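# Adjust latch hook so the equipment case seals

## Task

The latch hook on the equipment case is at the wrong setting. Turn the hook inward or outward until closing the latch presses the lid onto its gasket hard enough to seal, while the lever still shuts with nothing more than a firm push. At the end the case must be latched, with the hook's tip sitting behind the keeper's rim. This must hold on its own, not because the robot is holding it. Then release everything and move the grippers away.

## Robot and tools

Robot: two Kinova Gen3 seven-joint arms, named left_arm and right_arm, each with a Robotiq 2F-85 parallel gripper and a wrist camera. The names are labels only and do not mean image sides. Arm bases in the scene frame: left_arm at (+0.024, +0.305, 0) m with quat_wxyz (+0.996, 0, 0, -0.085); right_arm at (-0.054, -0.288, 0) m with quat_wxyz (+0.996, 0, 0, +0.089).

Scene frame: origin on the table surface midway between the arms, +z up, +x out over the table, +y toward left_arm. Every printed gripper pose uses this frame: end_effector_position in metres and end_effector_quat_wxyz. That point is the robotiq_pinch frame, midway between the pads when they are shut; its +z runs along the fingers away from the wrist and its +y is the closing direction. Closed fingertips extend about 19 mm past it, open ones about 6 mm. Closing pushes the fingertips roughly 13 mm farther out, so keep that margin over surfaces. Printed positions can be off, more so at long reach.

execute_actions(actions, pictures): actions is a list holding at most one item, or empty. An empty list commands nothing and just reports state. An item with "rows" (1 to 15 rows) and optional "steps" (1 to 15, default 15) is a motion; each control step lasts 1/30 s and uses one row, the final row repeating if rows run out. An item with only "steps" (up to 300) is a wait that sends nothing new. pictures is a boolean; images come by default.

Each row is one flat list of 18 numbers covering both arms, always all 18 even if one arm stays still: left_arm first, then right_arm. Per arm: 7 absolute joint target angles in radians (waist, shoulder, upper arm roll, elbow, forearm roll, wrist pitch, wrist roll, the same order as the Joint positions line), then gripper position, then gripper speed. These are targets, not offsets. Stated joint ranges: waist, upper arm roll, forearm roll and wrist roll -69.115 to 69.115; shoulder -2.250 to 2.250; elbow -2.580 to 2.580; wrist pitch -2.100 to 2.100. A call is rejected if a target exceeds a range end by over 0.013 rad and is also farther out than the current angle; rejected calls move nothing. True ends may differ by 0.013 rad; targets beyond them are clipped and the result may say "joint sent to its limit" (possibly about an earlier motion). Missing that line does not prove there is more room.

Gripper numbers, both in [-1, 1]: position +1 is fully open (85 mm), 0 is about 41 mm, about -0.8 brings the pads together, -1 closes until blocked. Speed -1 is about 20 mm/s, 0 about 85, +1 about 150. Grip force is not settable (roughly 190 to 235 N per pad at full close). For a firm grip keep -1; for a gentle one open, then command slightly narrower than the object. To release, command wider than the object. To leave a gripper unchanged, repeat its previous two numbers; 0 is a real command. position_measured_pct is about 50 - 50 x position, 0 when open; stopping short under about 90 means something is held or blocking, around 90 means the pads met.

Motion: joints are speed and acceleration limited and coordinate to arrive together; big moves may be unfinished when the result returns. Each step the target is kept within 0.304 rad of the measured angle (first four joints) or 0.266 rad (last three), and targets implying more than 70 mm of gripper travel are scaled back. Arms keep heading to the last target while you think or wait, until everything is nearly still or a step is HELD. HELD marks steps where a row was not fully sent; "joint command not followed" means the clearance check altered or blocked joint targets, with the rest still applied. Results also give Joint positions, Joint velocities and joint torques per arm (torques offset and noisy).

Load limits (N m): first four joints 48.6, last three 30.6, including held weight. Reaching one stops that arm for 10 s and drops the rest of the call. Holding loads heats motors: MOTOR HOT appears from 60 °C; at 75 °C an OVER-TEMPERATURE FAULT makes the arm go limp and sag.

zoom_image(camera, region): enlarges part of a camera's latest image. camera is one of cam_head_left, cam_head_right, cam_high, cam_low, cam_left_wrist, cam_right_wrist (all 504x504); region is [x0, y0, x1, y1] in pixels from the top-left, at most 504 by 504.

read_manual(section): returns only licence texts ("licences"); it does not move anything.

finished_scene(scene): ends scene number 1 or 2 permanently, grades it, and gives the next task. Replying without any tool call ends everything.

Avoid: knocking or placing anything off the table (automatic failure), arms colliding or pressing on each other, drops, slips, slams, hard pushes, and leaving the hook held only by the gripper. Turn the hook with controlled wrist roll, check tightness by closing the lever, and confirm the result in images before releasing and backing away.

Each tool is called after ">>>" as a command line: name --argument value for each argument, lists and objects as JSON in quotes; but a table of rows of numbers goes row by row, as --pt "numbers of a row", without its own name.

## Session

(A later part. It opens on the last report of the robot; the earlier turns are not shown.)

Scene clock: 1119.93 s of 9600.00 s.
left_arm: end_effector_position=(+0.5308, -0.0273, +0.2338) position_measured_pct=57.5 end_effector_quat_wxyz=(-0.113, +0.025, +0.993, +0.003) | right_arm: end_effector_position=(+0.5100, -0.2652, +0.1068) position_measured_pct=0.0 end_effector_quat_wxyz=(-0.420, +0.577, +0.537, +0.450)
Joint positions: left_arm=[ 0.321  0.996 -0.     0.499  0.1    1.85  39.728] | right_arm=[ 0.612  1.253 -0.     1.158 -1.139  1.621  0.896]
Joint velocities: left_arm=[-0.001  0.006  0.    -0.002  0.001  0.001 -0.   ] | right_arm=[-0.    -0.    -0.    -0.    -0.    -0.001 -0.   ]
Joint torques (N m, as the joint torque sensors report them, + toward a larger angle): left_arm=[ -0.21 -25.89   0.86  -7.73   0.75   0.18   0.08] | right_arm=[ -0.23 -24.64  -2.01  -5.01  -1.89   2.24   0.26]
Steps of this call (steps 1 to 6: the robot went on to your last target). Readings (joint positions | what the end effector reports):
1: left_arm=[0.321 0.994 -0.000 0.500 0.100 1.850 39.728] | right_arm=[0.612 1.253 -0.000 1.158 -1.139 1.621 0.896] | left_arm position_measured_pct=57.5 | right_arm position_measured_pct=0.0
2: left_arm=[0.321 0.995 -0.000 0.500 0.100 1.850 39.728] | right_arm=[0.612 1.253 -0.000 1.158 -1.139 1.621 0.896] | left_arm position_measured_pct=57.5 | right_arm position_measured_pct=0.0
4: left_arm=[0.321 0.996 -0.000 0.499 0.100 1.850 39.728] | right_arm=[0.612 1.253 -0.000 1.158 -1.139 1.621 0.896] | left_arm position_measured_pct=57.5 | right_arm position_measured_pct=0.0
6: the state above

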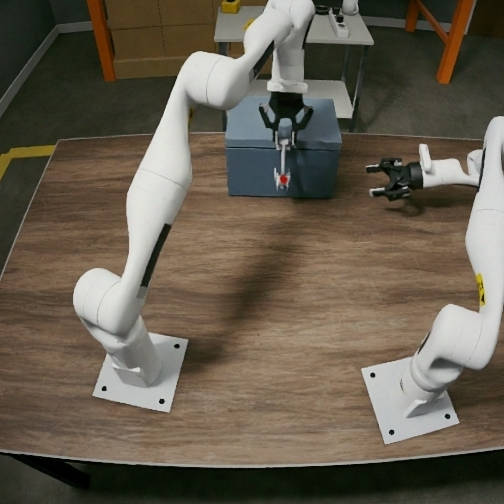

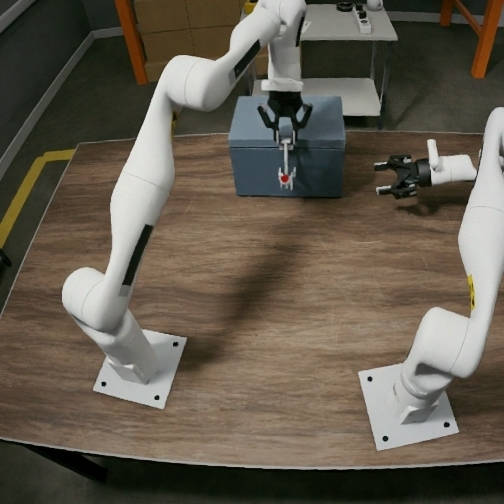

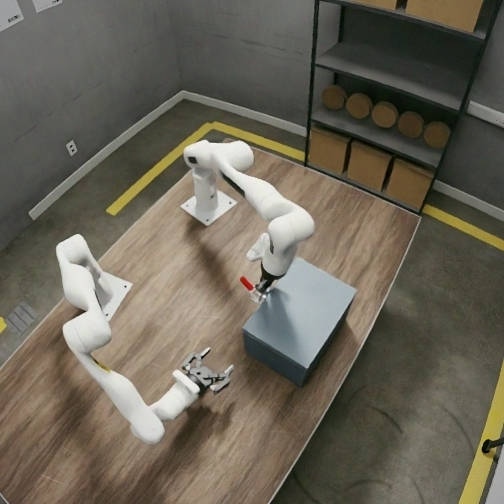

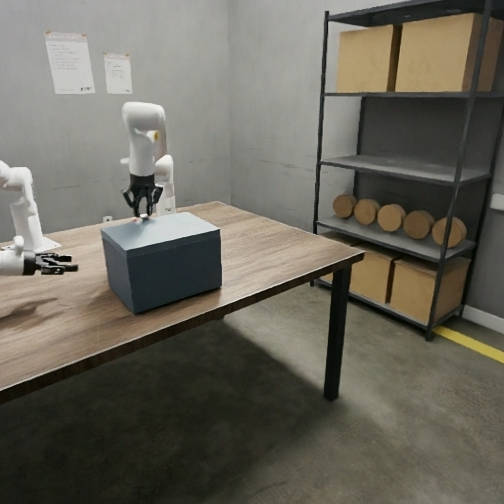

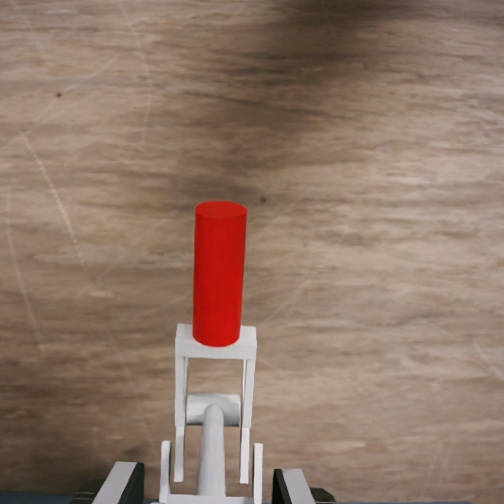

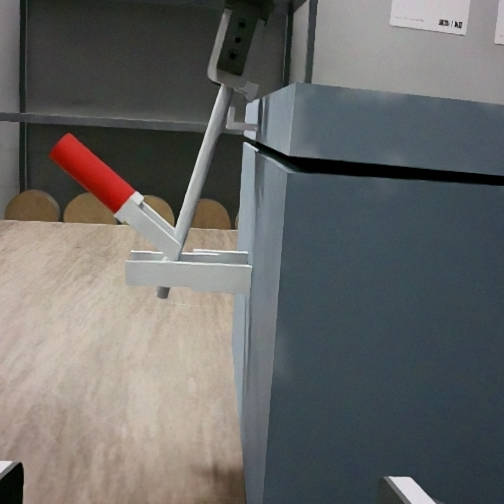

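>>> execute_actions --actions '[{"rows":[[0.3210,0.9969,0,0.4989,0.1001,1.8503,39.728,-0.5,-0.3,0.6118,1.2528,0,1.158,-1.1386,1.6209,0.8957,1,0]],"steps":12}]'

>>> zoom_image --camera "cam_right_wrist" --region '[160, 0, 300, 140]'

Scene clock: 1131.10 s of 9600.00 s.
left_arm: end_effector_position=(+0.5310, -0.0268, +0.2338) position_measured_pct=71.0 end_effector_quat_wxyz=(-0.113, +0.025, +0.993, +0.003) | right_arm: end_effector_position=(+0.5100, -0.2652, +0.1068) position_measured_pct=0.0 end_effector_quat_wxyz=(-0.420, +0.577, +0.537, +0.450)
Joint positions: left_arm=[ 0.321  0.996 -0.     0.499  0.1    1.851 39.728] | right_arm=[ 0.612  1.253 -0.     1.158 -1.139  1.621  0.896]
Joint velocities: left_arm=[-0.001  0.001 -0.     0.001 -0.     0.     0.001] | right_arm=[-0.    -0.001  0.    -0.001 -0.    -0.     0.   ]
Joint torques (N m, as the joint torque sensors report them, + toward a larger angle): left_arm=[ -0.13 -24.91   1.09  -8.28   0.8   -0.02   0.11] | right_arm=[ -0.14 -24.67  -2.39  -5.28  -1.94   2.34   0.15]
Steps of this call (steps 1 to 15: the robot went on to your last target; steps 16 to 323: nothing new was sent; steps 324 to 335: all 12 steps of this action). Readings (joint positions | what the end effector reports):
324: left_arm=[0.321 0.997 0.000 0.499 0.100 1.850 39.728] | right_arm=[0.612 1.253 -0.000 1.158 -1.139 1.621 0.896] | left_arm position_measured_pct=57.5 | right_arm position_measured_pct=0.0
325: left_arm=[0.321 0.997 -0.000 0.499 0.100 1.850 39.728] | right_arm=[0.612 1.253 -0.000 1.158 -1.139 1.621 0.896] | left_arm position_measured_pct=57.9 | right_arm position_measured_pct=0.0
327: left_arm=[0.321 0.997 0.000 0.499 0.100 1.850 39.728] | right_arm=[0.612 1.253 -0.000 1.158 -1.139 1.621 0.896] | left_arm position_measured_pct=61.1 | right_arm position_measured_pct=0.0
331: left_arm=[0.321 0.997 -0.000 0.499 0.100 1.851 39.728] | right_arm=[0.612 1.253 -0.000 1.158 -1.139 1.621 0.896] | left_arm position_measured_pct=69.4 | right_arm position_measured_pct=0.0
335: the state above

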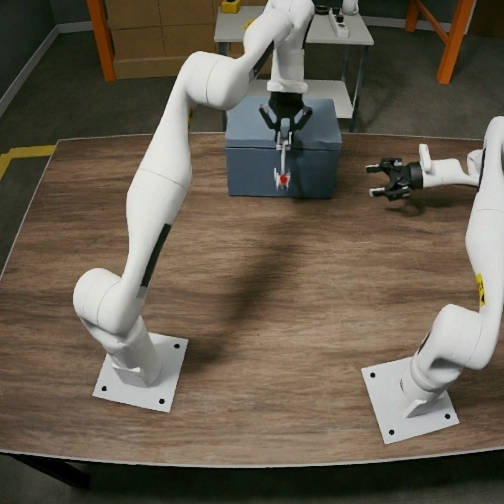

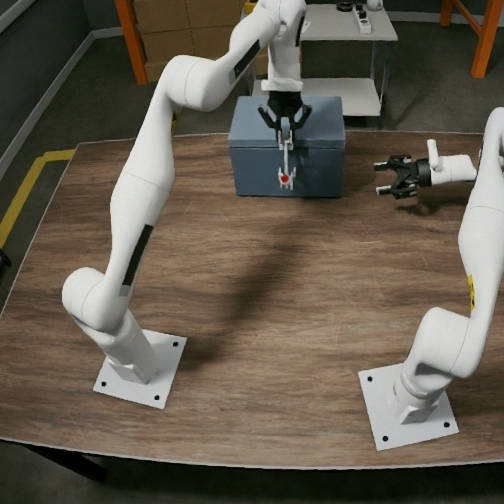

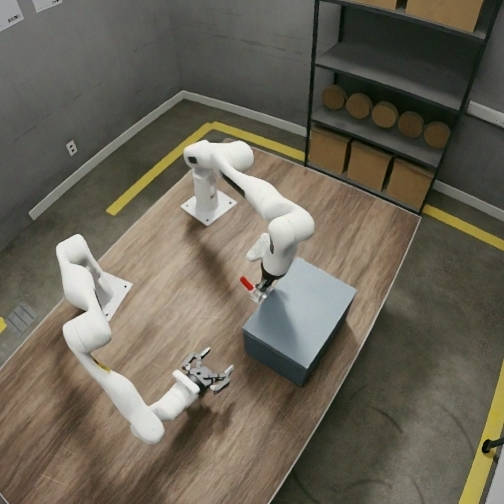

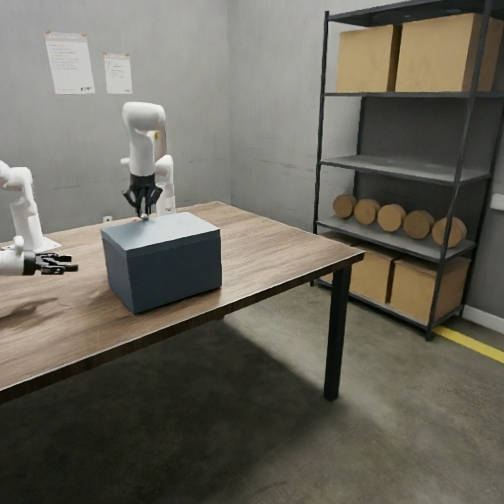

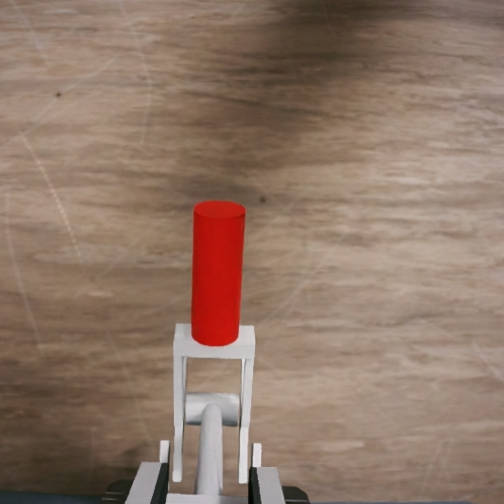

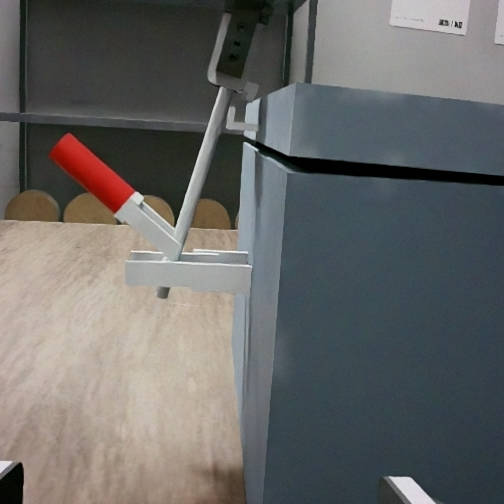

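Region (160, 0, 300, 140) of cam_right_wrist's 504x504 image, scaled by 3.600.

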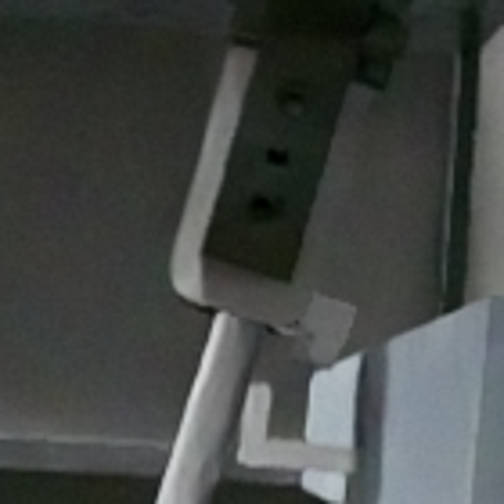

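>>> execute_actions --actions '[{"rows":[[0.3230,0.9839,0,0.5190,0.1004,1.8430,39.730,-0.5,-0.3,0.6118,1.2528,0,1.158,-1.1386,1.6209,0.8957,1,0],[0.3230,0.9839,0,0.5190,0.1004,1.8430,39.730,-0.5,-0.3,0.6118,1.2528,0,1.158,-1.1386,1.6209,0.8957,1,0],[0.3230,0.9839,0,0.5190,0.1004,1.8430,39.730,-0.5,-0.3,0.6118,1.2528,0,1.158,-1.1386,1.6209,0.8957,1,0],[0.3379,0.901,0,0.6772,0.0778,1.7198,39.734,-0.5,-0.3,0.6118,1.2528,0,1.158,-1.1386,1.6209,0.8957,1,0]],"steps":14}]' --pictures false

>>> execute_actions --actions '[{"rows":[[0.3539,0.8311,0,0.8078,0.0557,1.6115,39.743,-0.5,-0.3,0.6118,1.2528,0,1.158,-1.1386,1.6209,0.8957,1,0]],"steps":10}]'

Scene clock: 1141.70 s of 9600.00 s.
left_arm: end_effector_position=(+0.5225, -0.0265, +0.2357) position_measured_pct=71.0 end_effector_quat_wxyz=(-0.088, +0.024, +0.996, +0.003) | right_arm: end_effector_position=(+0.5100, -0.2652, +0.1068) position_measured_pct=0.0 end_effector_quat_wxyz=(-0.420, +0.577, +0.537, +0.450)
Joint positions: left_arm=[ 0.337  0.906 -0.     0.672  0.078  1.722 39.734] | right_arm=[ 0.612  1.253 -0.     1.158 -1.139  1.621  0.896]
Joint velocities: left_arm=[ 0.005 -0.04  -0.     0.069 -0.007 -0.057  0.002] | right_arm=[-0.001  0.001 -0.001 -0.     0.     0.     0.   ]
Joint torques (N m, as the joint torque sensors report them, + toward a larger angle): left_arm=[  0.06 -23.06   0.97  -7.55   0.85   0.44  -0.11] | right_arm=[ -0.03 -24.5   -2.52  -5.06  -2.09   2.23   0.16]
Steps of this call (steps 1 to 15: the robot went on to your last target; steps 16 to 304: nothing new was sent; steps 305 to 318: all 14 steps of this action). Readings (joint positions | what the end effector reports):
305: left_arm=[0.321 0.995 -0.000 0.500 0.100 1.850 39.728] | right_arm=[0.612 1.253 -0.000 1.158 -1.139 1.621 0.896] | left_arm position_measured_pct=71.0 | right_arm position_measured_pct=0.0
306: left_arm=[0.321 0.993 -0.000 0.506 0.100 1.848 39.728] | right_arm=[0.612 1.253 -0.000 1.158 -1.139 1.621 0.896] | left_arm position_measured_pct=71.0 | right_arm position_measured_pct=0.0
308: left_arm=[0.322 0.987 -0.000 0.515 0.099 1.844 39.729] | right_arm=[0.612 1.253 -0.000 1.158 -1.139 1.621 0.896] | left_arm position_measured_pct=71.0 | right_arm position_measured_pct=0.0
312: left_arm=[0.330 0.950 0.000 0.587 0.090 1.796 39.732] | right_arm=[0.612 1.253 -0.000 1.158 -1.139 1.621 0.896] | left_arm position_measured_pct=71.0 | right_arm position_measured_pct=0.0
318: the state above

Scene clock: 1142.03 s of 9600.00 s.
left_arm: end_effector_position=(+0.5159, -0.0262, +0.2366) position_measured_pct=71.0 end_effector_quat_wxyz=(-0.062, +0.024, +0.998, +0.002) | right_arm: end_effector_position=(+0.5100, -0.2652, +0.1068) position_measured_pct=0.0 end_effector_quat_wxyz=(-0.420, +0.577, +0.537, +0.450)
Joint positions: left_arm=[ 0.353  0.837 -0.     0.802  0.056  1.615 39.743] | right_arm=[ 0.612  1.253 -0.     1.158 -1.139  1.621  0.896]
Joint velocities: left_arm=[ 0.009 -0.048  0.001  0.091 -0.016 -0.086  0.008] | right_arm=[-0.001  0.002 -0.001 -0.     0.     0.    -0.   ]
Joint torques (N m, as the joint torque sensors report them, + toward a larger angle): left_arm=[ -0.6  -22.07   0.11  -7.88   0.72   0.41   0.39] | right_arm=[ -0.32 -24.58  -2.32  -5.29  -2.07   2.47   0.32]
Steps of this call (steps 1 to 10: all 10 steps of this action). Readings (joint positions | what the end effector reports):
1: left_arm=[0.337 0.904 -0.000 0.675 0.077 1.720 39.734] | right_arm=[0.612 1.253 -0.000 1.158 -1.139 1.621 0.896] | left_arm position_measured_pct=71.0 | right_arm position_measured_pct=0.0
2: left_arm=[0.338 0.900 -0.000 0.683 0.077 1.715 39.734] | right_arm=[0.612 1.253 -0.000 1.158 -1.139 1.621 0.896] | left_arm position_measured_pct=71.0 | right_arm position_measured_pct=0.0
4: left_arm=[0.342 0.883 -0.000 0.714 0.072 1.691 39.736] | right_arm=[0.612 1.253 -0.000 1.158 -1.139 1.621 0.896] | left_arm position_measured_pct=71.0 | right_arm position_measured_pct=0.0
8: left_arm=[0.351 0.844 -0.000 0.788 0.059 1.627 39.742] | right_arm=[0.612 1.253 -0.000 1.158 -1.139 1.621 0.896] | left_arm position_measured_pct=71.0 | right_arm position_measured_pct=0.0
10: the state above

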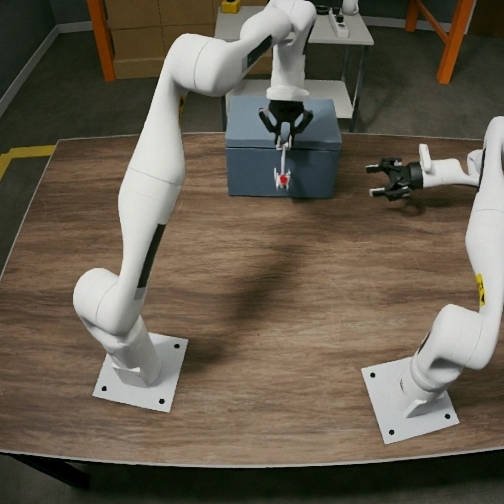

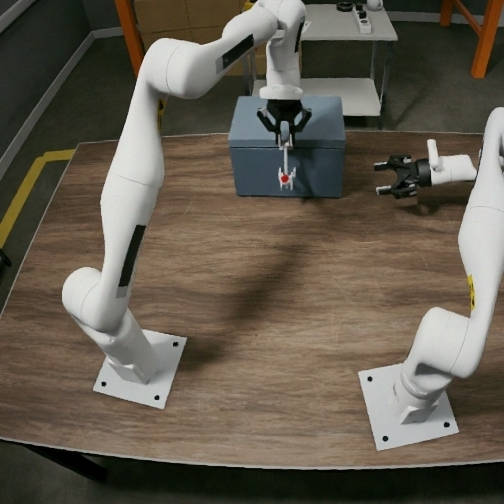

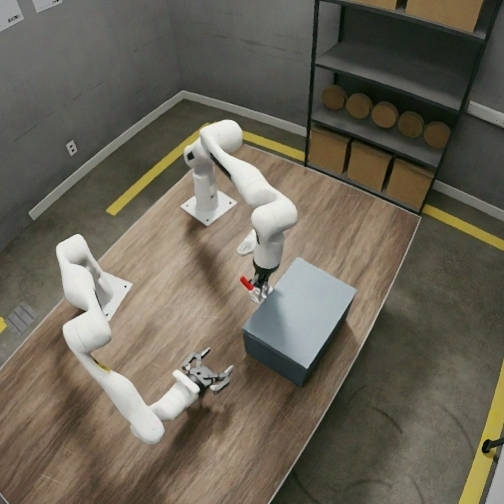

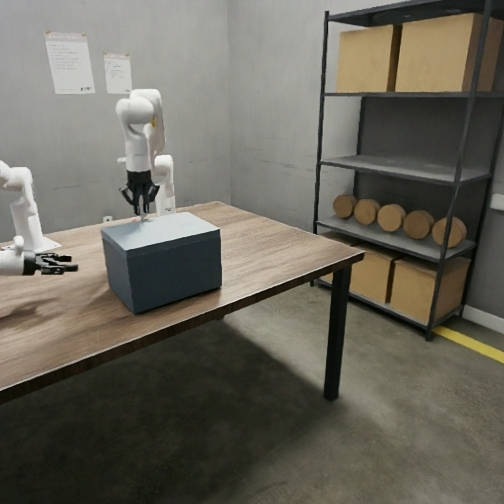

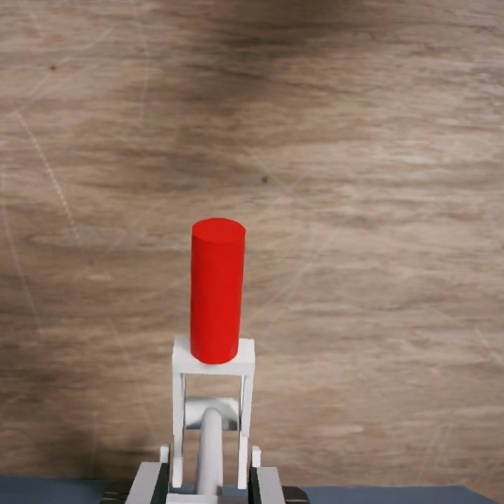

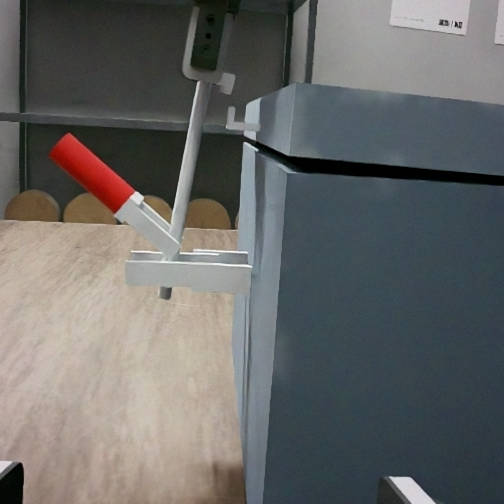

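>>> execute_actions --actions '[{"rows":[[0.3741,0.7575,0,0.9455,0.0283,1.4926,39.761,-0.5,-0.3,0.6118,1.2528,0,1.158,-1.1386,1.6209,0.8957,1,0]],"steps":10}]' --pictures false

>>> execute_actions --actions '[{"rows":[[0.3959,0.6955,0,1.0606,0,1.3855,39.7862,-0.5,-0.3,0.6118,1.2528,0,1.158,-1.1386,1.6209,0.8957,1,0]],"steps":13}]'

Scene clock: 1147.77 s of 9600.00 s.
left_arm: end_effector_position=(+0.5078, -0.0258, +0.2374) position_measured_pct=71.0 end_effector_quat_wxyz=(-0.032, +0.024, +0.999, +0.001) | right_arm: end_effector_position=(+0.5100, -0.2652, +0.1068) position_measured_pct=0.0 end_effector_quat_wxyz=(-0.420, +0.577, +0.537, +0.450)
Joint positions: left_arm=[ 0.373  0.763  0.     0.938  0.029  1.497 39.76 ] | right_arm=[ 0.612  1.253 -0.     1.158 -1.139  1.621  0.896]
Joint velocities: left_arm=[ 0.017 -0.065  0.002  0.121 -0.025 -0.118  0.019] | right_arm=[ 0.004  0.     0.001  0.    -0.    -0.     0.   ]
Joint torques (N m, as the joint torque sensors report them, + toward a larger angle): left_arm=[ -1.24 -21.43   0.31  -7.66   0.52   0.09   0.31] | right_arm=[ -0.45 -24.32  -2.06  -5.45  -2.18   2.27   0.27]
Steps of this call (steps 1 to 15: the robot went on to your last target; steps 16 to 162: nothing new was sent; steps 163 to 172: all 10 steps of this action). Readings (joint positions | what the end effector reports):
163: left_arm=[0.354 0.832 -0.000 0.809 0.055 1.610 39.743] | right_arm=[0.612 1.253 -0.000 1.158 -1.139 1.621 0.896] | left_arm position_measured_pct=71.0 | right_arm position_measured_pct=0.0
164: left_arm=[0.355 0.828 -0.000 0.816 0.054 1.606 39.744] | right_arm=[0.612 1.253 -0.000 1.158 -1.139 1.621 0.896] | left_arm position_measured_pct=71.0 | right_arm position_measured_pct=0.0
166: left_arm=[0.359 0.813 -0.000 0.844 0.049 1.582 39.747] | right_arm=[0.612 1.253 -0.000 1.158 -1.139 1.621 0.896] | left_arm position_measured_pct=71.0 | right_arm position_measured_pct=0.0
170: left_arm=[0.371 0.772 0.000 0.922 0.033 1.512 39.758] | right_arm=[0.612 1.253 -0.000 1.158 -1.139 1.621 0.896] | left_arm position_measured_pct=71.0 | right_arm position_measured_pct=0.0
172: the state above

Scene clock: 1148.20 s of 9600.00 s.
left_arm: end_effector_position=(+0.5000, -0.0256, +0.2378) position_measured_pct=71.0 end_effector_quat_wxyz=(-0.001, +0.024, +1.000, +0.000) | right_arm: end_effector_position=(+0.5100, -0.2652, +0.1068) position_measured_pct=0.0 end_effector_quat_wxyz=(-0.420, +0.577, +0.537, +0.450)
Joint positions: left_arm=[ 0.395  0.698  0.     1.059  0.     1.386 39.786] | right_arm=[ 0.612  1.253 -0.     1.158 -1.139  1.621  0.896]
Joint velocities: left_arm=[ 0.006 -0.012 -0.001  0.021 -0.002 -0.008  0.001] | right_arm=[-0.002 -0.    -0.    -0.    -0.    -0.    -0.   ]
Joint torques (N m, as the joint torque sensors report them, + toward a larger angle): left_arm=[ -0.31 -21.76   0.21  -8.15   0.4   -0.15   0.13] | right_arm=[ -0.26 -24.69  -2.27  -5.27  -2.18   2.32   0.18]
Steps of this call (steps 1 to 13: all 13 steps of this action). Readings (joint positions | what the end effector reports):
1: left_arm=[0.373 0.761 0.000 0.942 0.029 1.493 39.761] | right_arm=[0.612 1.253 -0.000 1.158 -1.139 1.621 0.896] | left_arm position_measured_pct=71.0 | right_arm position_measured_pct=0.0
2: left_arm=[0.375 0.756 -0.000 0.951 0.027 1.486 39.762] | right_arm=[0.612 1.253 -0.000 1.158 -1.139 1.621 0.896] | left_arm position_measured_pct=71.0 | right_arm position_measured_pct=0.0
4: left_arm=[0.382 0.738 -0.000 0.984 0.020 1.458 39.768] | right_arm=[0.612 1.253 -0.000 1.158 -1.139 1.621 0.896] | left_arm position_measured_pct=71.0 | right_arm position_measured_pct=0.0
8: left_arm=[0.393 0.705 0.000 1.047 0.003 1.397 39.783] | right_arm=[0.612 1.253 -0.000 1.158 -1.139 1.621 0.896] | left_arm position_measured_pct=71.0 | right_arm position_measured_pct=0.0
13: the state above

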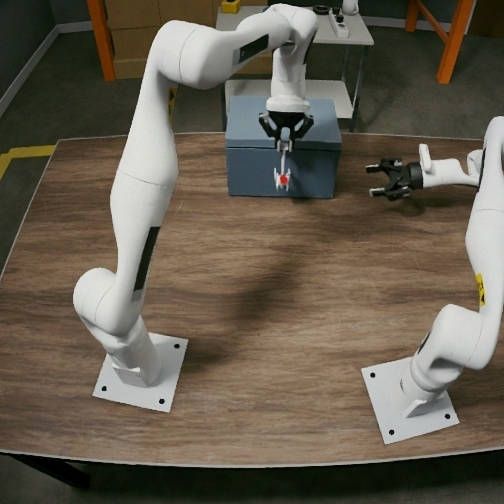

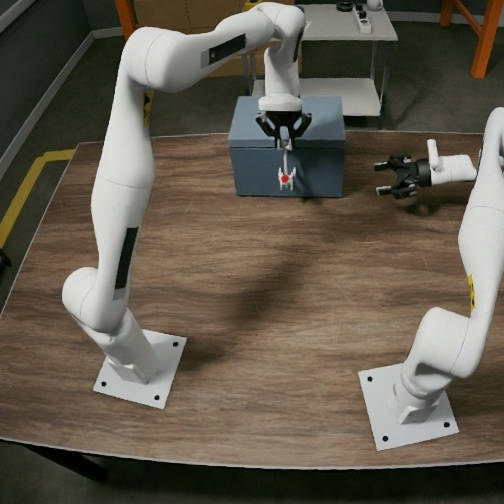

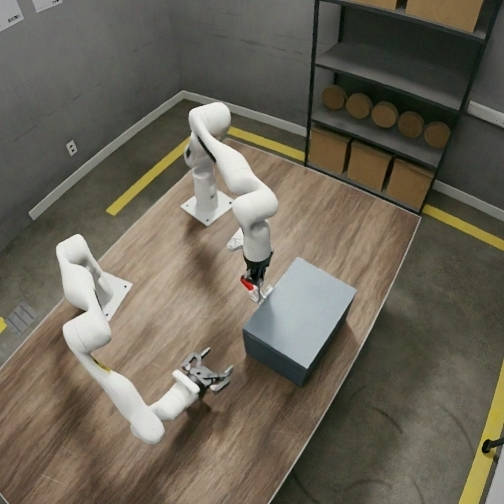

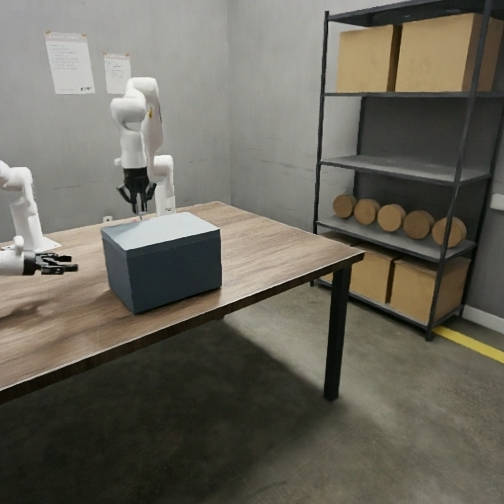

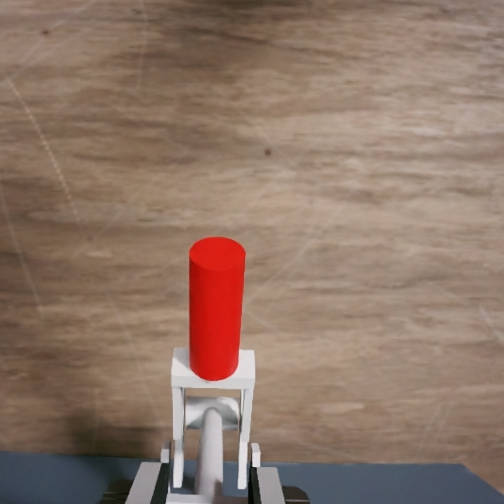

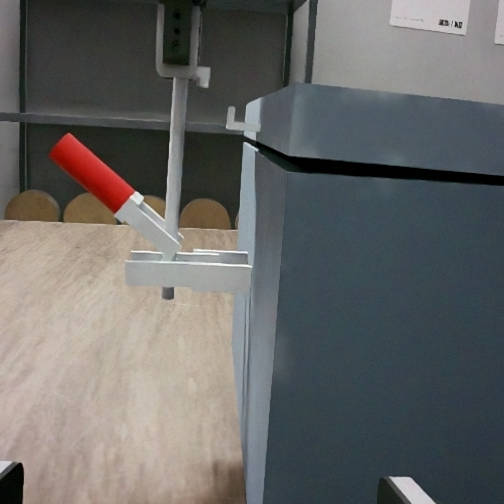

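>>> execute_actions --actions '[{"rows":[[0.3959,0.6962,0,1.0634,0,1.382,33.503,-0.5,-0.3,0.6118,1.2528,0,1.158,-1.1386,1.6209,0.8957,1,0]],"steps":15}]' --pictures false

>>> execute_actions --actions '[{"steps":60}]'

Scene clock: 1153.23 s of 9600.00 s.
left_arm: end_effector_position=(+0.4999, -0.0252, +0.2376) position_measured_pct=71.0 end_effector_quat_wxyz=(+0.000, +0.273, +0.962, +0.000) | right_arm: end_effector_position=(+0.5100, -0.2652, +0.1068) position_measured_pct=0.0 end_effector_quat_wxyz=(-0.420, +0.577, +0.537, +0.450)
Joint positions: left_arm=[ 0.395  0.696 -0.     1.063 -0.     1.382 39.28 ] | right_arm=[ 0.612  1.253 -0.     1.158 -1.139  1.621  0.896]
Joint velocities: left_arm=[-0.002 -0.    -0.001  0.002  0.     0.001 -1.216] | right_arm=[ 0. -0.  0.  0. -0. -0.  0.]
Joint torques (N m, as the joint torque sensors report them, + toward a larger angle): left_arm=[  0.47 -21.82   0.88  -8.34   0.58  -0.22   0.26] | right_arm=[ -0.03 -24.33  -2.15  -5.47  -2.15   2.37   0.34]
Steps of this call (steps 1 to 15: the robot went on to your last target; steps 16 to 136: nothing new was sent; steps 137 to 151: all 15 steps of this action). Readings (joint positions | what the end effector reports):
137: left_arm=[0.396 0.697 -0.000 1.061 0.000 1.385 39.785] | right_arm=[0.612 1.253 -0.000 1.158 -1.139 1.621 0.896] | left_arm position_measured_pct=71.0 | right_arm position_measured_pct=0.0
138: left_arm=[0.396 0.697 -0.000 1.061 0.000 1.385 39.776] | right_arm=[0.612 1.253 -0.000 1.158 -1.139 1.621 0.896] | left_arm position_measured_pct=71.0 | right_arm position_measured_pct=0.0
140: left_arm=[0.396 0.697 -0.000 1.061 -0.000 1.384 39.725] | right_arm=[0.612 1.253 -0.000 1.158 -1.139 1.621 0.896] | left_arm position_measured_pct=71.0 | right_arm position_measured_pct=0.0
144: left_arm=[0.396 0.696 -0.000 1.062 -0.000 1.383 39.565] | right_arm=[0.612 1.253 -0.000 1.158 -1.139 1.621 0.896] | left_arm position_measured_pct=71.0 | right_arm position_measured_pct=0.0
151: the state above

Scene clock: 1155.23 s of 9600.00 s.
left_arm: end_effector_position=(+0.4996, -0.0256, +0.2372) position_measured_pct=71.0 end_effector_quat_wxyz=(-0.000, +0.997, +0.074, -0.000) | right_arm: end_effector_position=(+0.5100, -0.2652, +0.1068) position_measured_pct=0.0 end_effector_quat_wxyz=(-0.420, +0.577, +0.537, +0.450)
Joint positions: left_arm=[ 0.396  0.696 -0.     1.064  0.     1.382 36.841] | right_arm=[ 0.612  1.253 -0.     1.158 -1.139  1.621  0.896]
Joint velocities: left_arm=[ 0.001 -0.001  0.001  0.001  0.001  0.    -1.218] | right_arm=[ 0.    -0.001 -0.     0.    -0.     0.001 -0.   ]
Joint torques (N m, as the joint torque sensors report them, + toward a larger angle): left_arm=[ -0.18 -22.43   0.22  -8.65   0.26   0.04   0.02] | right_arm=[ -0.31 -24.39  -2.01  -4.96  -2.1    2.27   0.3 ]
Steps of this call (steps 1 to 60: the robot went on to your last target). Readings (joint positions | what the end effector reports):
1: left_arm=[0.395 0.696 -0.000 1.063 -0.000 1.382 39.240] | right_arm=[0.612 1.253 -0.000 1.158 -1.139 1.621 0.896] | left_arm position_measured_pct=71.0 | right_arm position_measured_pct=0.0
2: left_arm=[0.395 0.696 -0.000 1.063 -0.000 1.382 39.199] | right_arm=[0.612 1.253 -0.000 1.158 -1.139 1.621 0.896] | left_arm position_measured_pct=71.0 | right_arm position_measured_pct=0.0
4: left_arm=[0.395 0.696 -0.001 1.063 -0.000 1.383 39.118] | right_arm=[0.612 1.253 -0.000 1.158 -1.139 1.621 0.896] | left_arm position_measured_pct=71.0 | right_arm position_measured_pct=0.0
8: left_arm=[0.395 0.696 -0.001 1.064 -0.000 1.383 38.955] | right_arm=[0.612 1.253 -0.000 1.158 -1.139 1.621 0.896] | left_arm position_measured_pct=71.0 | right_arm position_measured_pct=0.0
60: the state above

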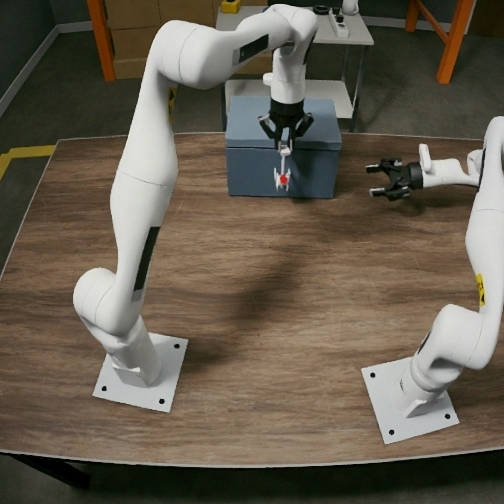

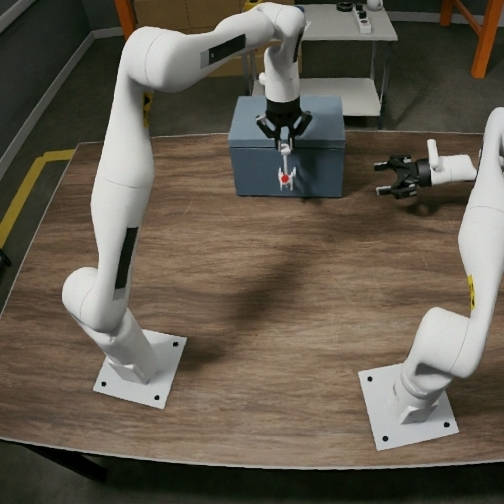

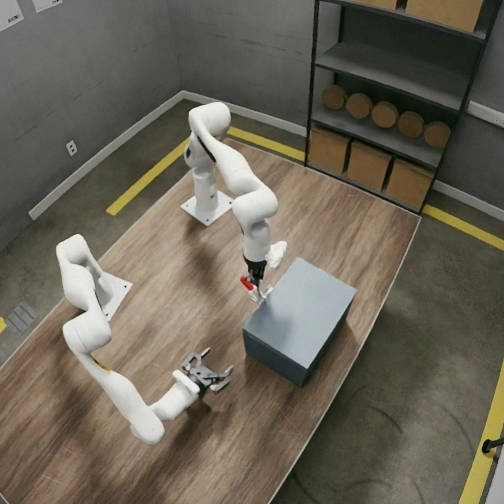

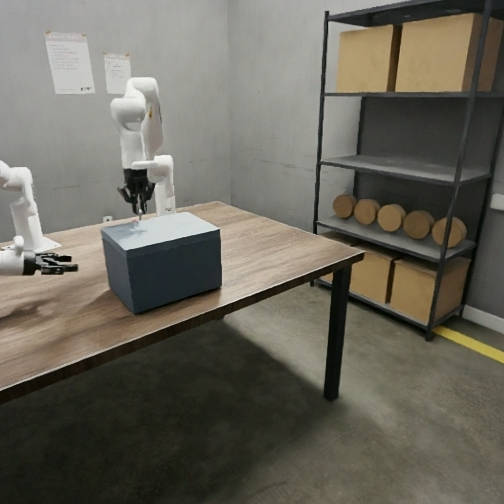

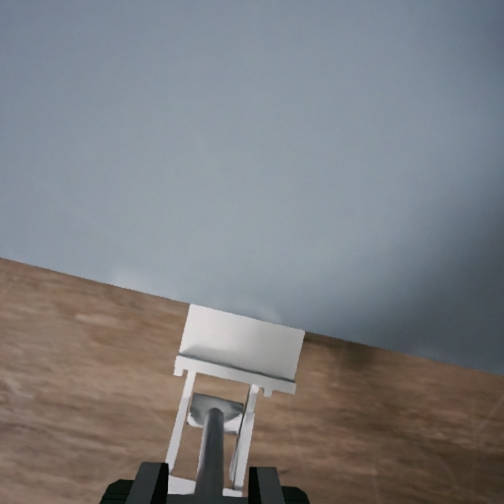

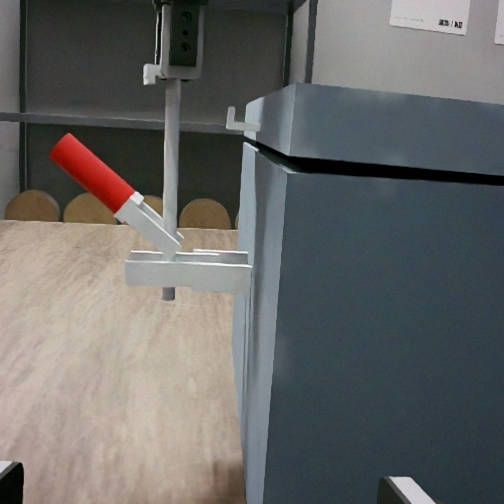

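>>> execute_actions --actions '[{"steps":60}]' --pictures false

>>> execute_actions --actions '[{"rows":[[0.3741,0.7579,0,0.9475,0.0283,1.4902,33.478,-0.5,-0.3,0.6118,1.2528,0,1.158,-1.1386,1.6209,0.8957,1,0]],"steps":12}]' --pictures false

Scene clock: 1173.63 s of 9600.00 s.
left_arm: end_effector_position=(+0.4995, -0.0257, +0.2366) position_measured_pct=71.0 end_effector_quat_wxyz=(-0.000, +0.025, +1.000, +0.000) | right_arm: end_effector_position=(+0.5100, -0.2652, +0.1068) position_measured_pct=0.0 end_effector_quat_wxyz=(-0.420, +0.577, +0.537, +0.450)
Joint positions: left_arm=[ 0.396  0.697 -0.     1.064  0.     1.381 33.503] | right_arm=[ 0.612  1.253 -0.     1.158 -1.139  1.621  0.896]
Joint velocities: left_arm=[-0.001 -0.     0.001  0.    -0.     0.001 -0.   ] | right_arm=[ 0.001  0.    -0.001  0.    -0.     0.     0.   ]
Joint torques (N m, as the joint torque sensors report them, + toward a larger angle): left_arm=[ -0.55 -22.89   0.35  -9.06   0.01  -0.09   0.03] | right_arm=[ -0.03 -24.43  -2.16  -5.34  -2.04   2.23   0.2 ]
Steps of this call (steps 1 to 105: the robot went on to your last target; steps 106 to 552: nothing new was sent). Readings (joint positions | what the end effector reports):
1: left_arm=[0.396 0.696 0.000 1.064 0.000 1.382 36.800] | right_arm=[0.612 1.253 -0.000 1.158 -1.139 1.621 0.896] | left_arm position_measured_pct=71.0 | right_arm position_measured_pct=0.0
2: left_arm=[0.396 0.696 0.000 1.064 0.000 1.382 36.760] | right_arm=[0.612 1.253 -0.000 1.158 -1.139 1.621 0.896] | left_arm position_measured_pct=71.0 | right_arm position_measured_pct=0.0
4: left_arm=[0.396 0.696 0.000 1.064 0.000 1.382 36.678] | right_arm=[0.612 1.253 -0.000 1.158 -1.139 1.621 0.896] | left_arm position_measured_pct=71.0 | right_arm position_measured_pct=0.0
8: left_arm=[0.396 0.697 0.000 1.064 0.000 1.382 36.516] | right_arm=[0.612 1.253 -0.000 1.158 -1.139 1.621 0.896] | left_arm position_measured_pct=71.0 | right_arm position_measured_pct=0.0
552: the state above
All arms were judged still, so your last target was given up. Only a new action makes them travel on or press farther. Fingers that are still opening or closing keep moving.

Scene clock: 1174.03 s of 9600.00 s.
left_arm: end_effector_position=(+0.5059, -0.0258, +0.2365) position_measured_pct=71.0 end_effector_quat_wxyz=(-0.031, +0.025, +0.999, +0.001) | right_arm: end_effector_position=(+0.5100, -0.2652, +0.1068) position_measured_pct=0.0 end_effector_quat_wxyz=(-0.420, +0.577, +0.537, +0.450)
Joint positions: left_arm=[ 0.375  0.758  0.     0.951  0.028  1.488 33.478] | right_arm=[ 0.612  1.253 -0.     1.158 -1.139  1.621  0.896]
Joint velocities: left_arm=[-0.007  0.02   0.001 -0.032  0.001  0.014 -0.003] | right_arm=[ 0.     0.001 -0.    -0.    -0.    -0.001 -0.   ]
Joint torques (N m, as the joint torque sensors report them, + toward a larger angle): left_arm=[  0.27 -25.19   0.42  -9.54   0.56   0.44  -0.04] | right_arm=[ -0.14 -24.61  -2.06  -5.26  -1.86   2.25   0.27]
Steps of this call (steps 1 to 12: all 12 steps of this action). Readings (joint positions | what the end effector reports):
1: left_arm=[0.396 0.698 0.000 1.063 0.000 1.382 33.503] | right_arm=[0.612 1.253 -0.000 1.158 -1.139 1.621 0.896] | left_arm position_measured_pct=71.0 | right_arm position_measured_pct=0.0
2: left_arm=[0.394 0.702 0.000 1.057 0.001 1.387 33.502] | right_arm=[0.612 1.253 -0.000 1.158 -1.139 1.621 0.896] | left_arm position_measured_pct=71.0 | right_arm position_measured_pct=0.0
4: left_arm=[0.389 0.717 0.000 1.028 0.008 1.412 33.496] | right_arm=[0.612 1.253 -0.000 1.158 -1.139 1.621 0.896] | left_arm position_measured_pct=71.0 | right_arm position_measured_pct=0.0
8: left_arm=[0.377 0.751 0.000 0.963 0.025 1.476 33.481] | right_arm=[0.612 1.253 -0.000 1.158 -1.139 1.621 0.896] | left_arm position_measured_pct=71.0 | right_arm position_measured_pct=0.0
12: the state above

>>> execute_actions --actions '[{"rows":[[0.3539,0.8311,0,0.8108,0.0557,1.6085,33.46,-0.5,-0.3,0.6118,1.2528,0,1.158,-1.1386,1.6209,0.8957,1,0]],"steps":11}]' --pictures false

>>> execute_actions --actions '[{"rows":[[0.3379,0.9007,0,0.6805,0.0778,1.7168,33.451,-0.5,-0.3,0.6118,1.2528,0,1.158,-1.1386,1.6209,0.8957,1,0]],"steps":15}]'

>>> zoom_image --camera "cam_right_wrist" --region '[180, 40, 280, 140]'

Scene clock: 1181.03 s of 9600.00 s.
left_arm: end_effector_position=(+0.5137, -0.0262, +0.2360) position_measured_pct=71.0 end_effector_quat_wxyz=(-0.062, +0.025, +0.998, +0.002) | right_arm: end_effector_position=(+0.5100, -0.2652, +0.1068) position_measured_pct=0.0 end_effector_quat_wxyz=(-0.420, +0.577, +0.537, +0.450)
Joint positions: left_arm=[ 0.355  0.83  -0.     0.817  0.055  1.606 33.46 ] | right_arm=[ 0.612  1.253 -0.     1.158 -1.139  1.621  0.896]
Joint velocities: left_arm=[-0.006  0.031  0.001 -0.05   0.007  0.042 -0.006] | right_arm=[ 0.     0.    -0.     0.    -0.    -0.001 -0.   ]
Joint torques (N m, as the joint torque sensors report them, + toward a larger angle): left_arm=[  0.24 -27.13   0.57 -10.1    0.5    0.54  -0.05] | right_arm=[ -0.17 -24.43  -2.14  -5.5   -2.07   2.18   0.25]
Steps of this call (steps 1 to 15: the robot went on to your last target; steps 16 to 199: nothing new was sent; steps 200 to 210: all 11 steps of this action). Readings (joint positions | what the end effector reports):
200: left_arm=[0.374 0.760 0.000 0.947 0.029 1.490 33.478] | right_arm=[0.612 1.253 -0.000 1.158 -1.139 1.621 0.896] | left_arm position_measured_pct=71.0 | right_arm position_measured_pct=0.0
201: left_arm=[0.373 0.764 0.000 0.941 0.030 1.495 33.477] | right_arm=[0.612 1.253 -0.000 1.158 -1.139 1.621 0.896] | left_arm position_measured_pct=71.0 | right_arm position_measured_pct=0.0
203: left_arm=[0.369 0.779 0.000 0.912 0.035 1.518 33.474] | right_arm=[0.612 1.253 -0.000 1.158 -1.139 1.621 0.896] | left_arm position_measured_pct=71.0 | right_arm position_measured_pct=0.0
207: left_arm=[0.357 0.820 -0.000 0.835 0.051 1.588 33.463] | right_arm=[0.612 1.253 -0.000 1.158 -1.139 1.621 0.896] | left_arm position_measured_pct=71.0 | right_arm position_measured_pct=0.0
210: the state above

Scene clock: 1181.53 s of 9600.00 s.
left_arm: end_effector_position=(+0.5210, -0.0265, +0.2349) position_measured_pct=71.0 end_effector_quat_wxyz=(-0.088, +0.024, +0.996, +0.003) | right_arm: end_effector_position=(+0.5100, -0.2652, +0.1068) position_measured_pct=0.0 end_effector_quat_wxyz=(-0.420, +0.577, +0.537, +0.450)
Joint positions: left_arm=[ 0.338  0.902 -0.     0.682  0.077  1.716 33.451] | right_arm=[ 0.612  1.253 -0.     1.158 -1.139  1.621  0.896]
Joint velocities: left_arm=[-0.002  0.006 -0.001 -0.012  0.001  0.004  0.   ] | right_arm=[-0.001  0.001  0.    -0.    -0.001 -0.001 -0.   ]
Joint torques (N m, as the joint torque sensors report them, + toward a larger angle): left_arm=[ -0.04 -26.18   0.9   -9.38   0.91   0.51  -0.04] | right_arm=[ -0.35 -24.74  -2.2   -5.37  -2.13   2.12   0.07]
Steps of this call (steps 1 to 15: all 15 steps of this action). Readings (joint positions | what the end effector reports):
1: left_arm=[0.355 0.832 -0.000 0.814 0.055 1.608 33.460] | right_arm=[0.612 1.253 -0.000 1.158 -1.139 1.621 0.896] | left_arm position_measured_pct=71.0 | right_arm position_measured_pct=0.0
2: left_arm=[0.353 0.836 -0.000 0.806 0.056 1.613 33.460] | right_arm=[0.612 1.253 -0.000 1.158 -1.139 1.621 0.896] | left_arm position_measured_pct=71.0 | right_arm position_measured_pct=0.0
4: left_arm=[0.349 0.853 -0.000 0.776 0.061 1.636 33.458] | right_arm=[0.612 1.253 -0.000 1.158 -1.139 1.621 0.896] | left_arm position_measured_pct=71.0 | right_arm position_measured_pct=0.0
8: left_arm=[0.340 0.892 -0.000 0.702 0.074 1.700 33.452] | right_arm=[0.612 1.253 -0.000 1.158 -1.139 1.621 0.896] | left_arm position_measured_pct=71.0 | right_arm position_measured_pct=0.0
15: the state above

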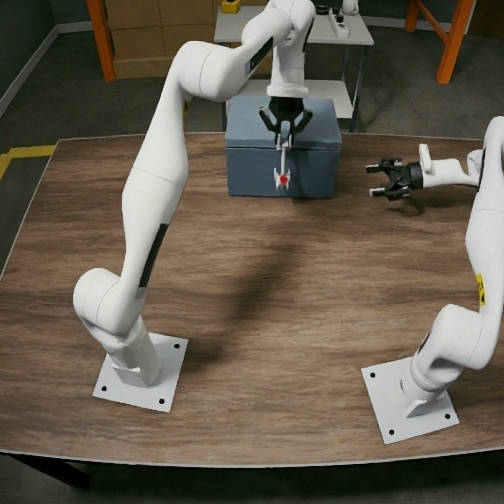

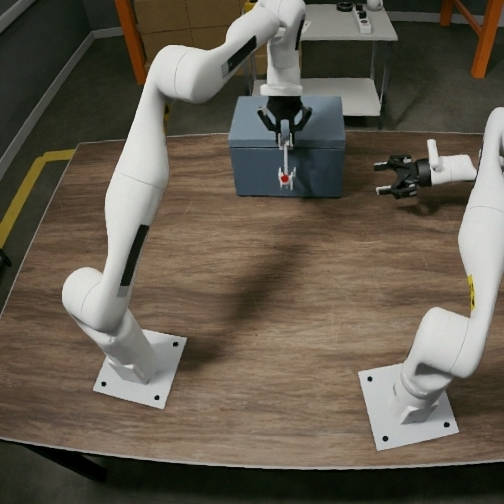

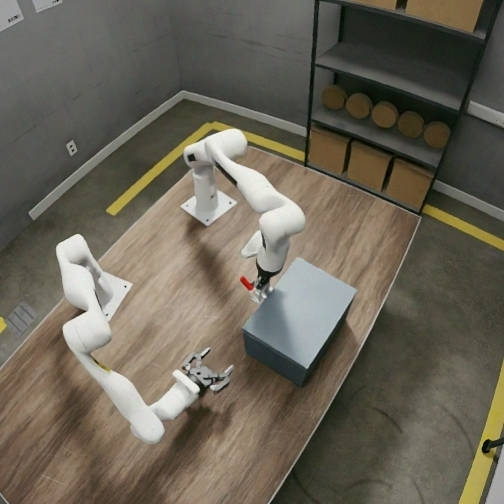

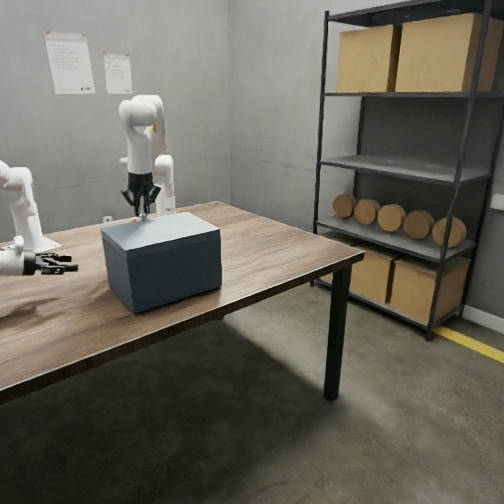

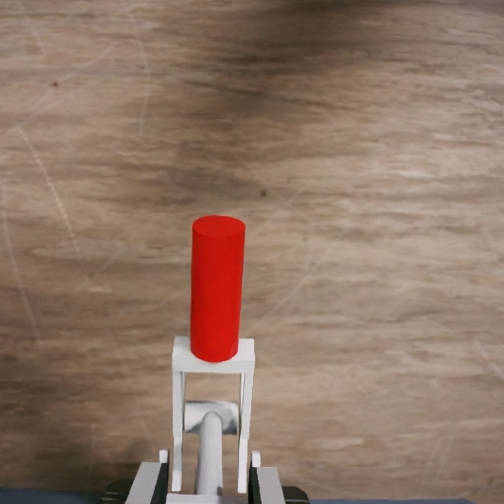

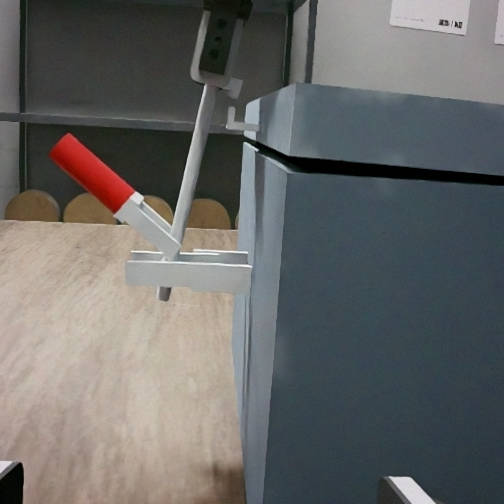

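Region (180, 40, 280, 140) of cam_right_wrist's 504x504 image, scaled by 5.040.

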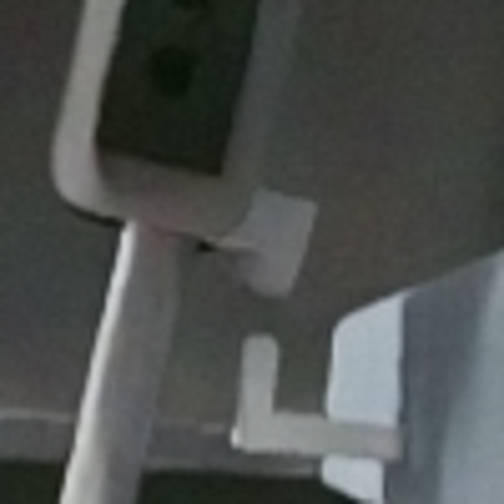

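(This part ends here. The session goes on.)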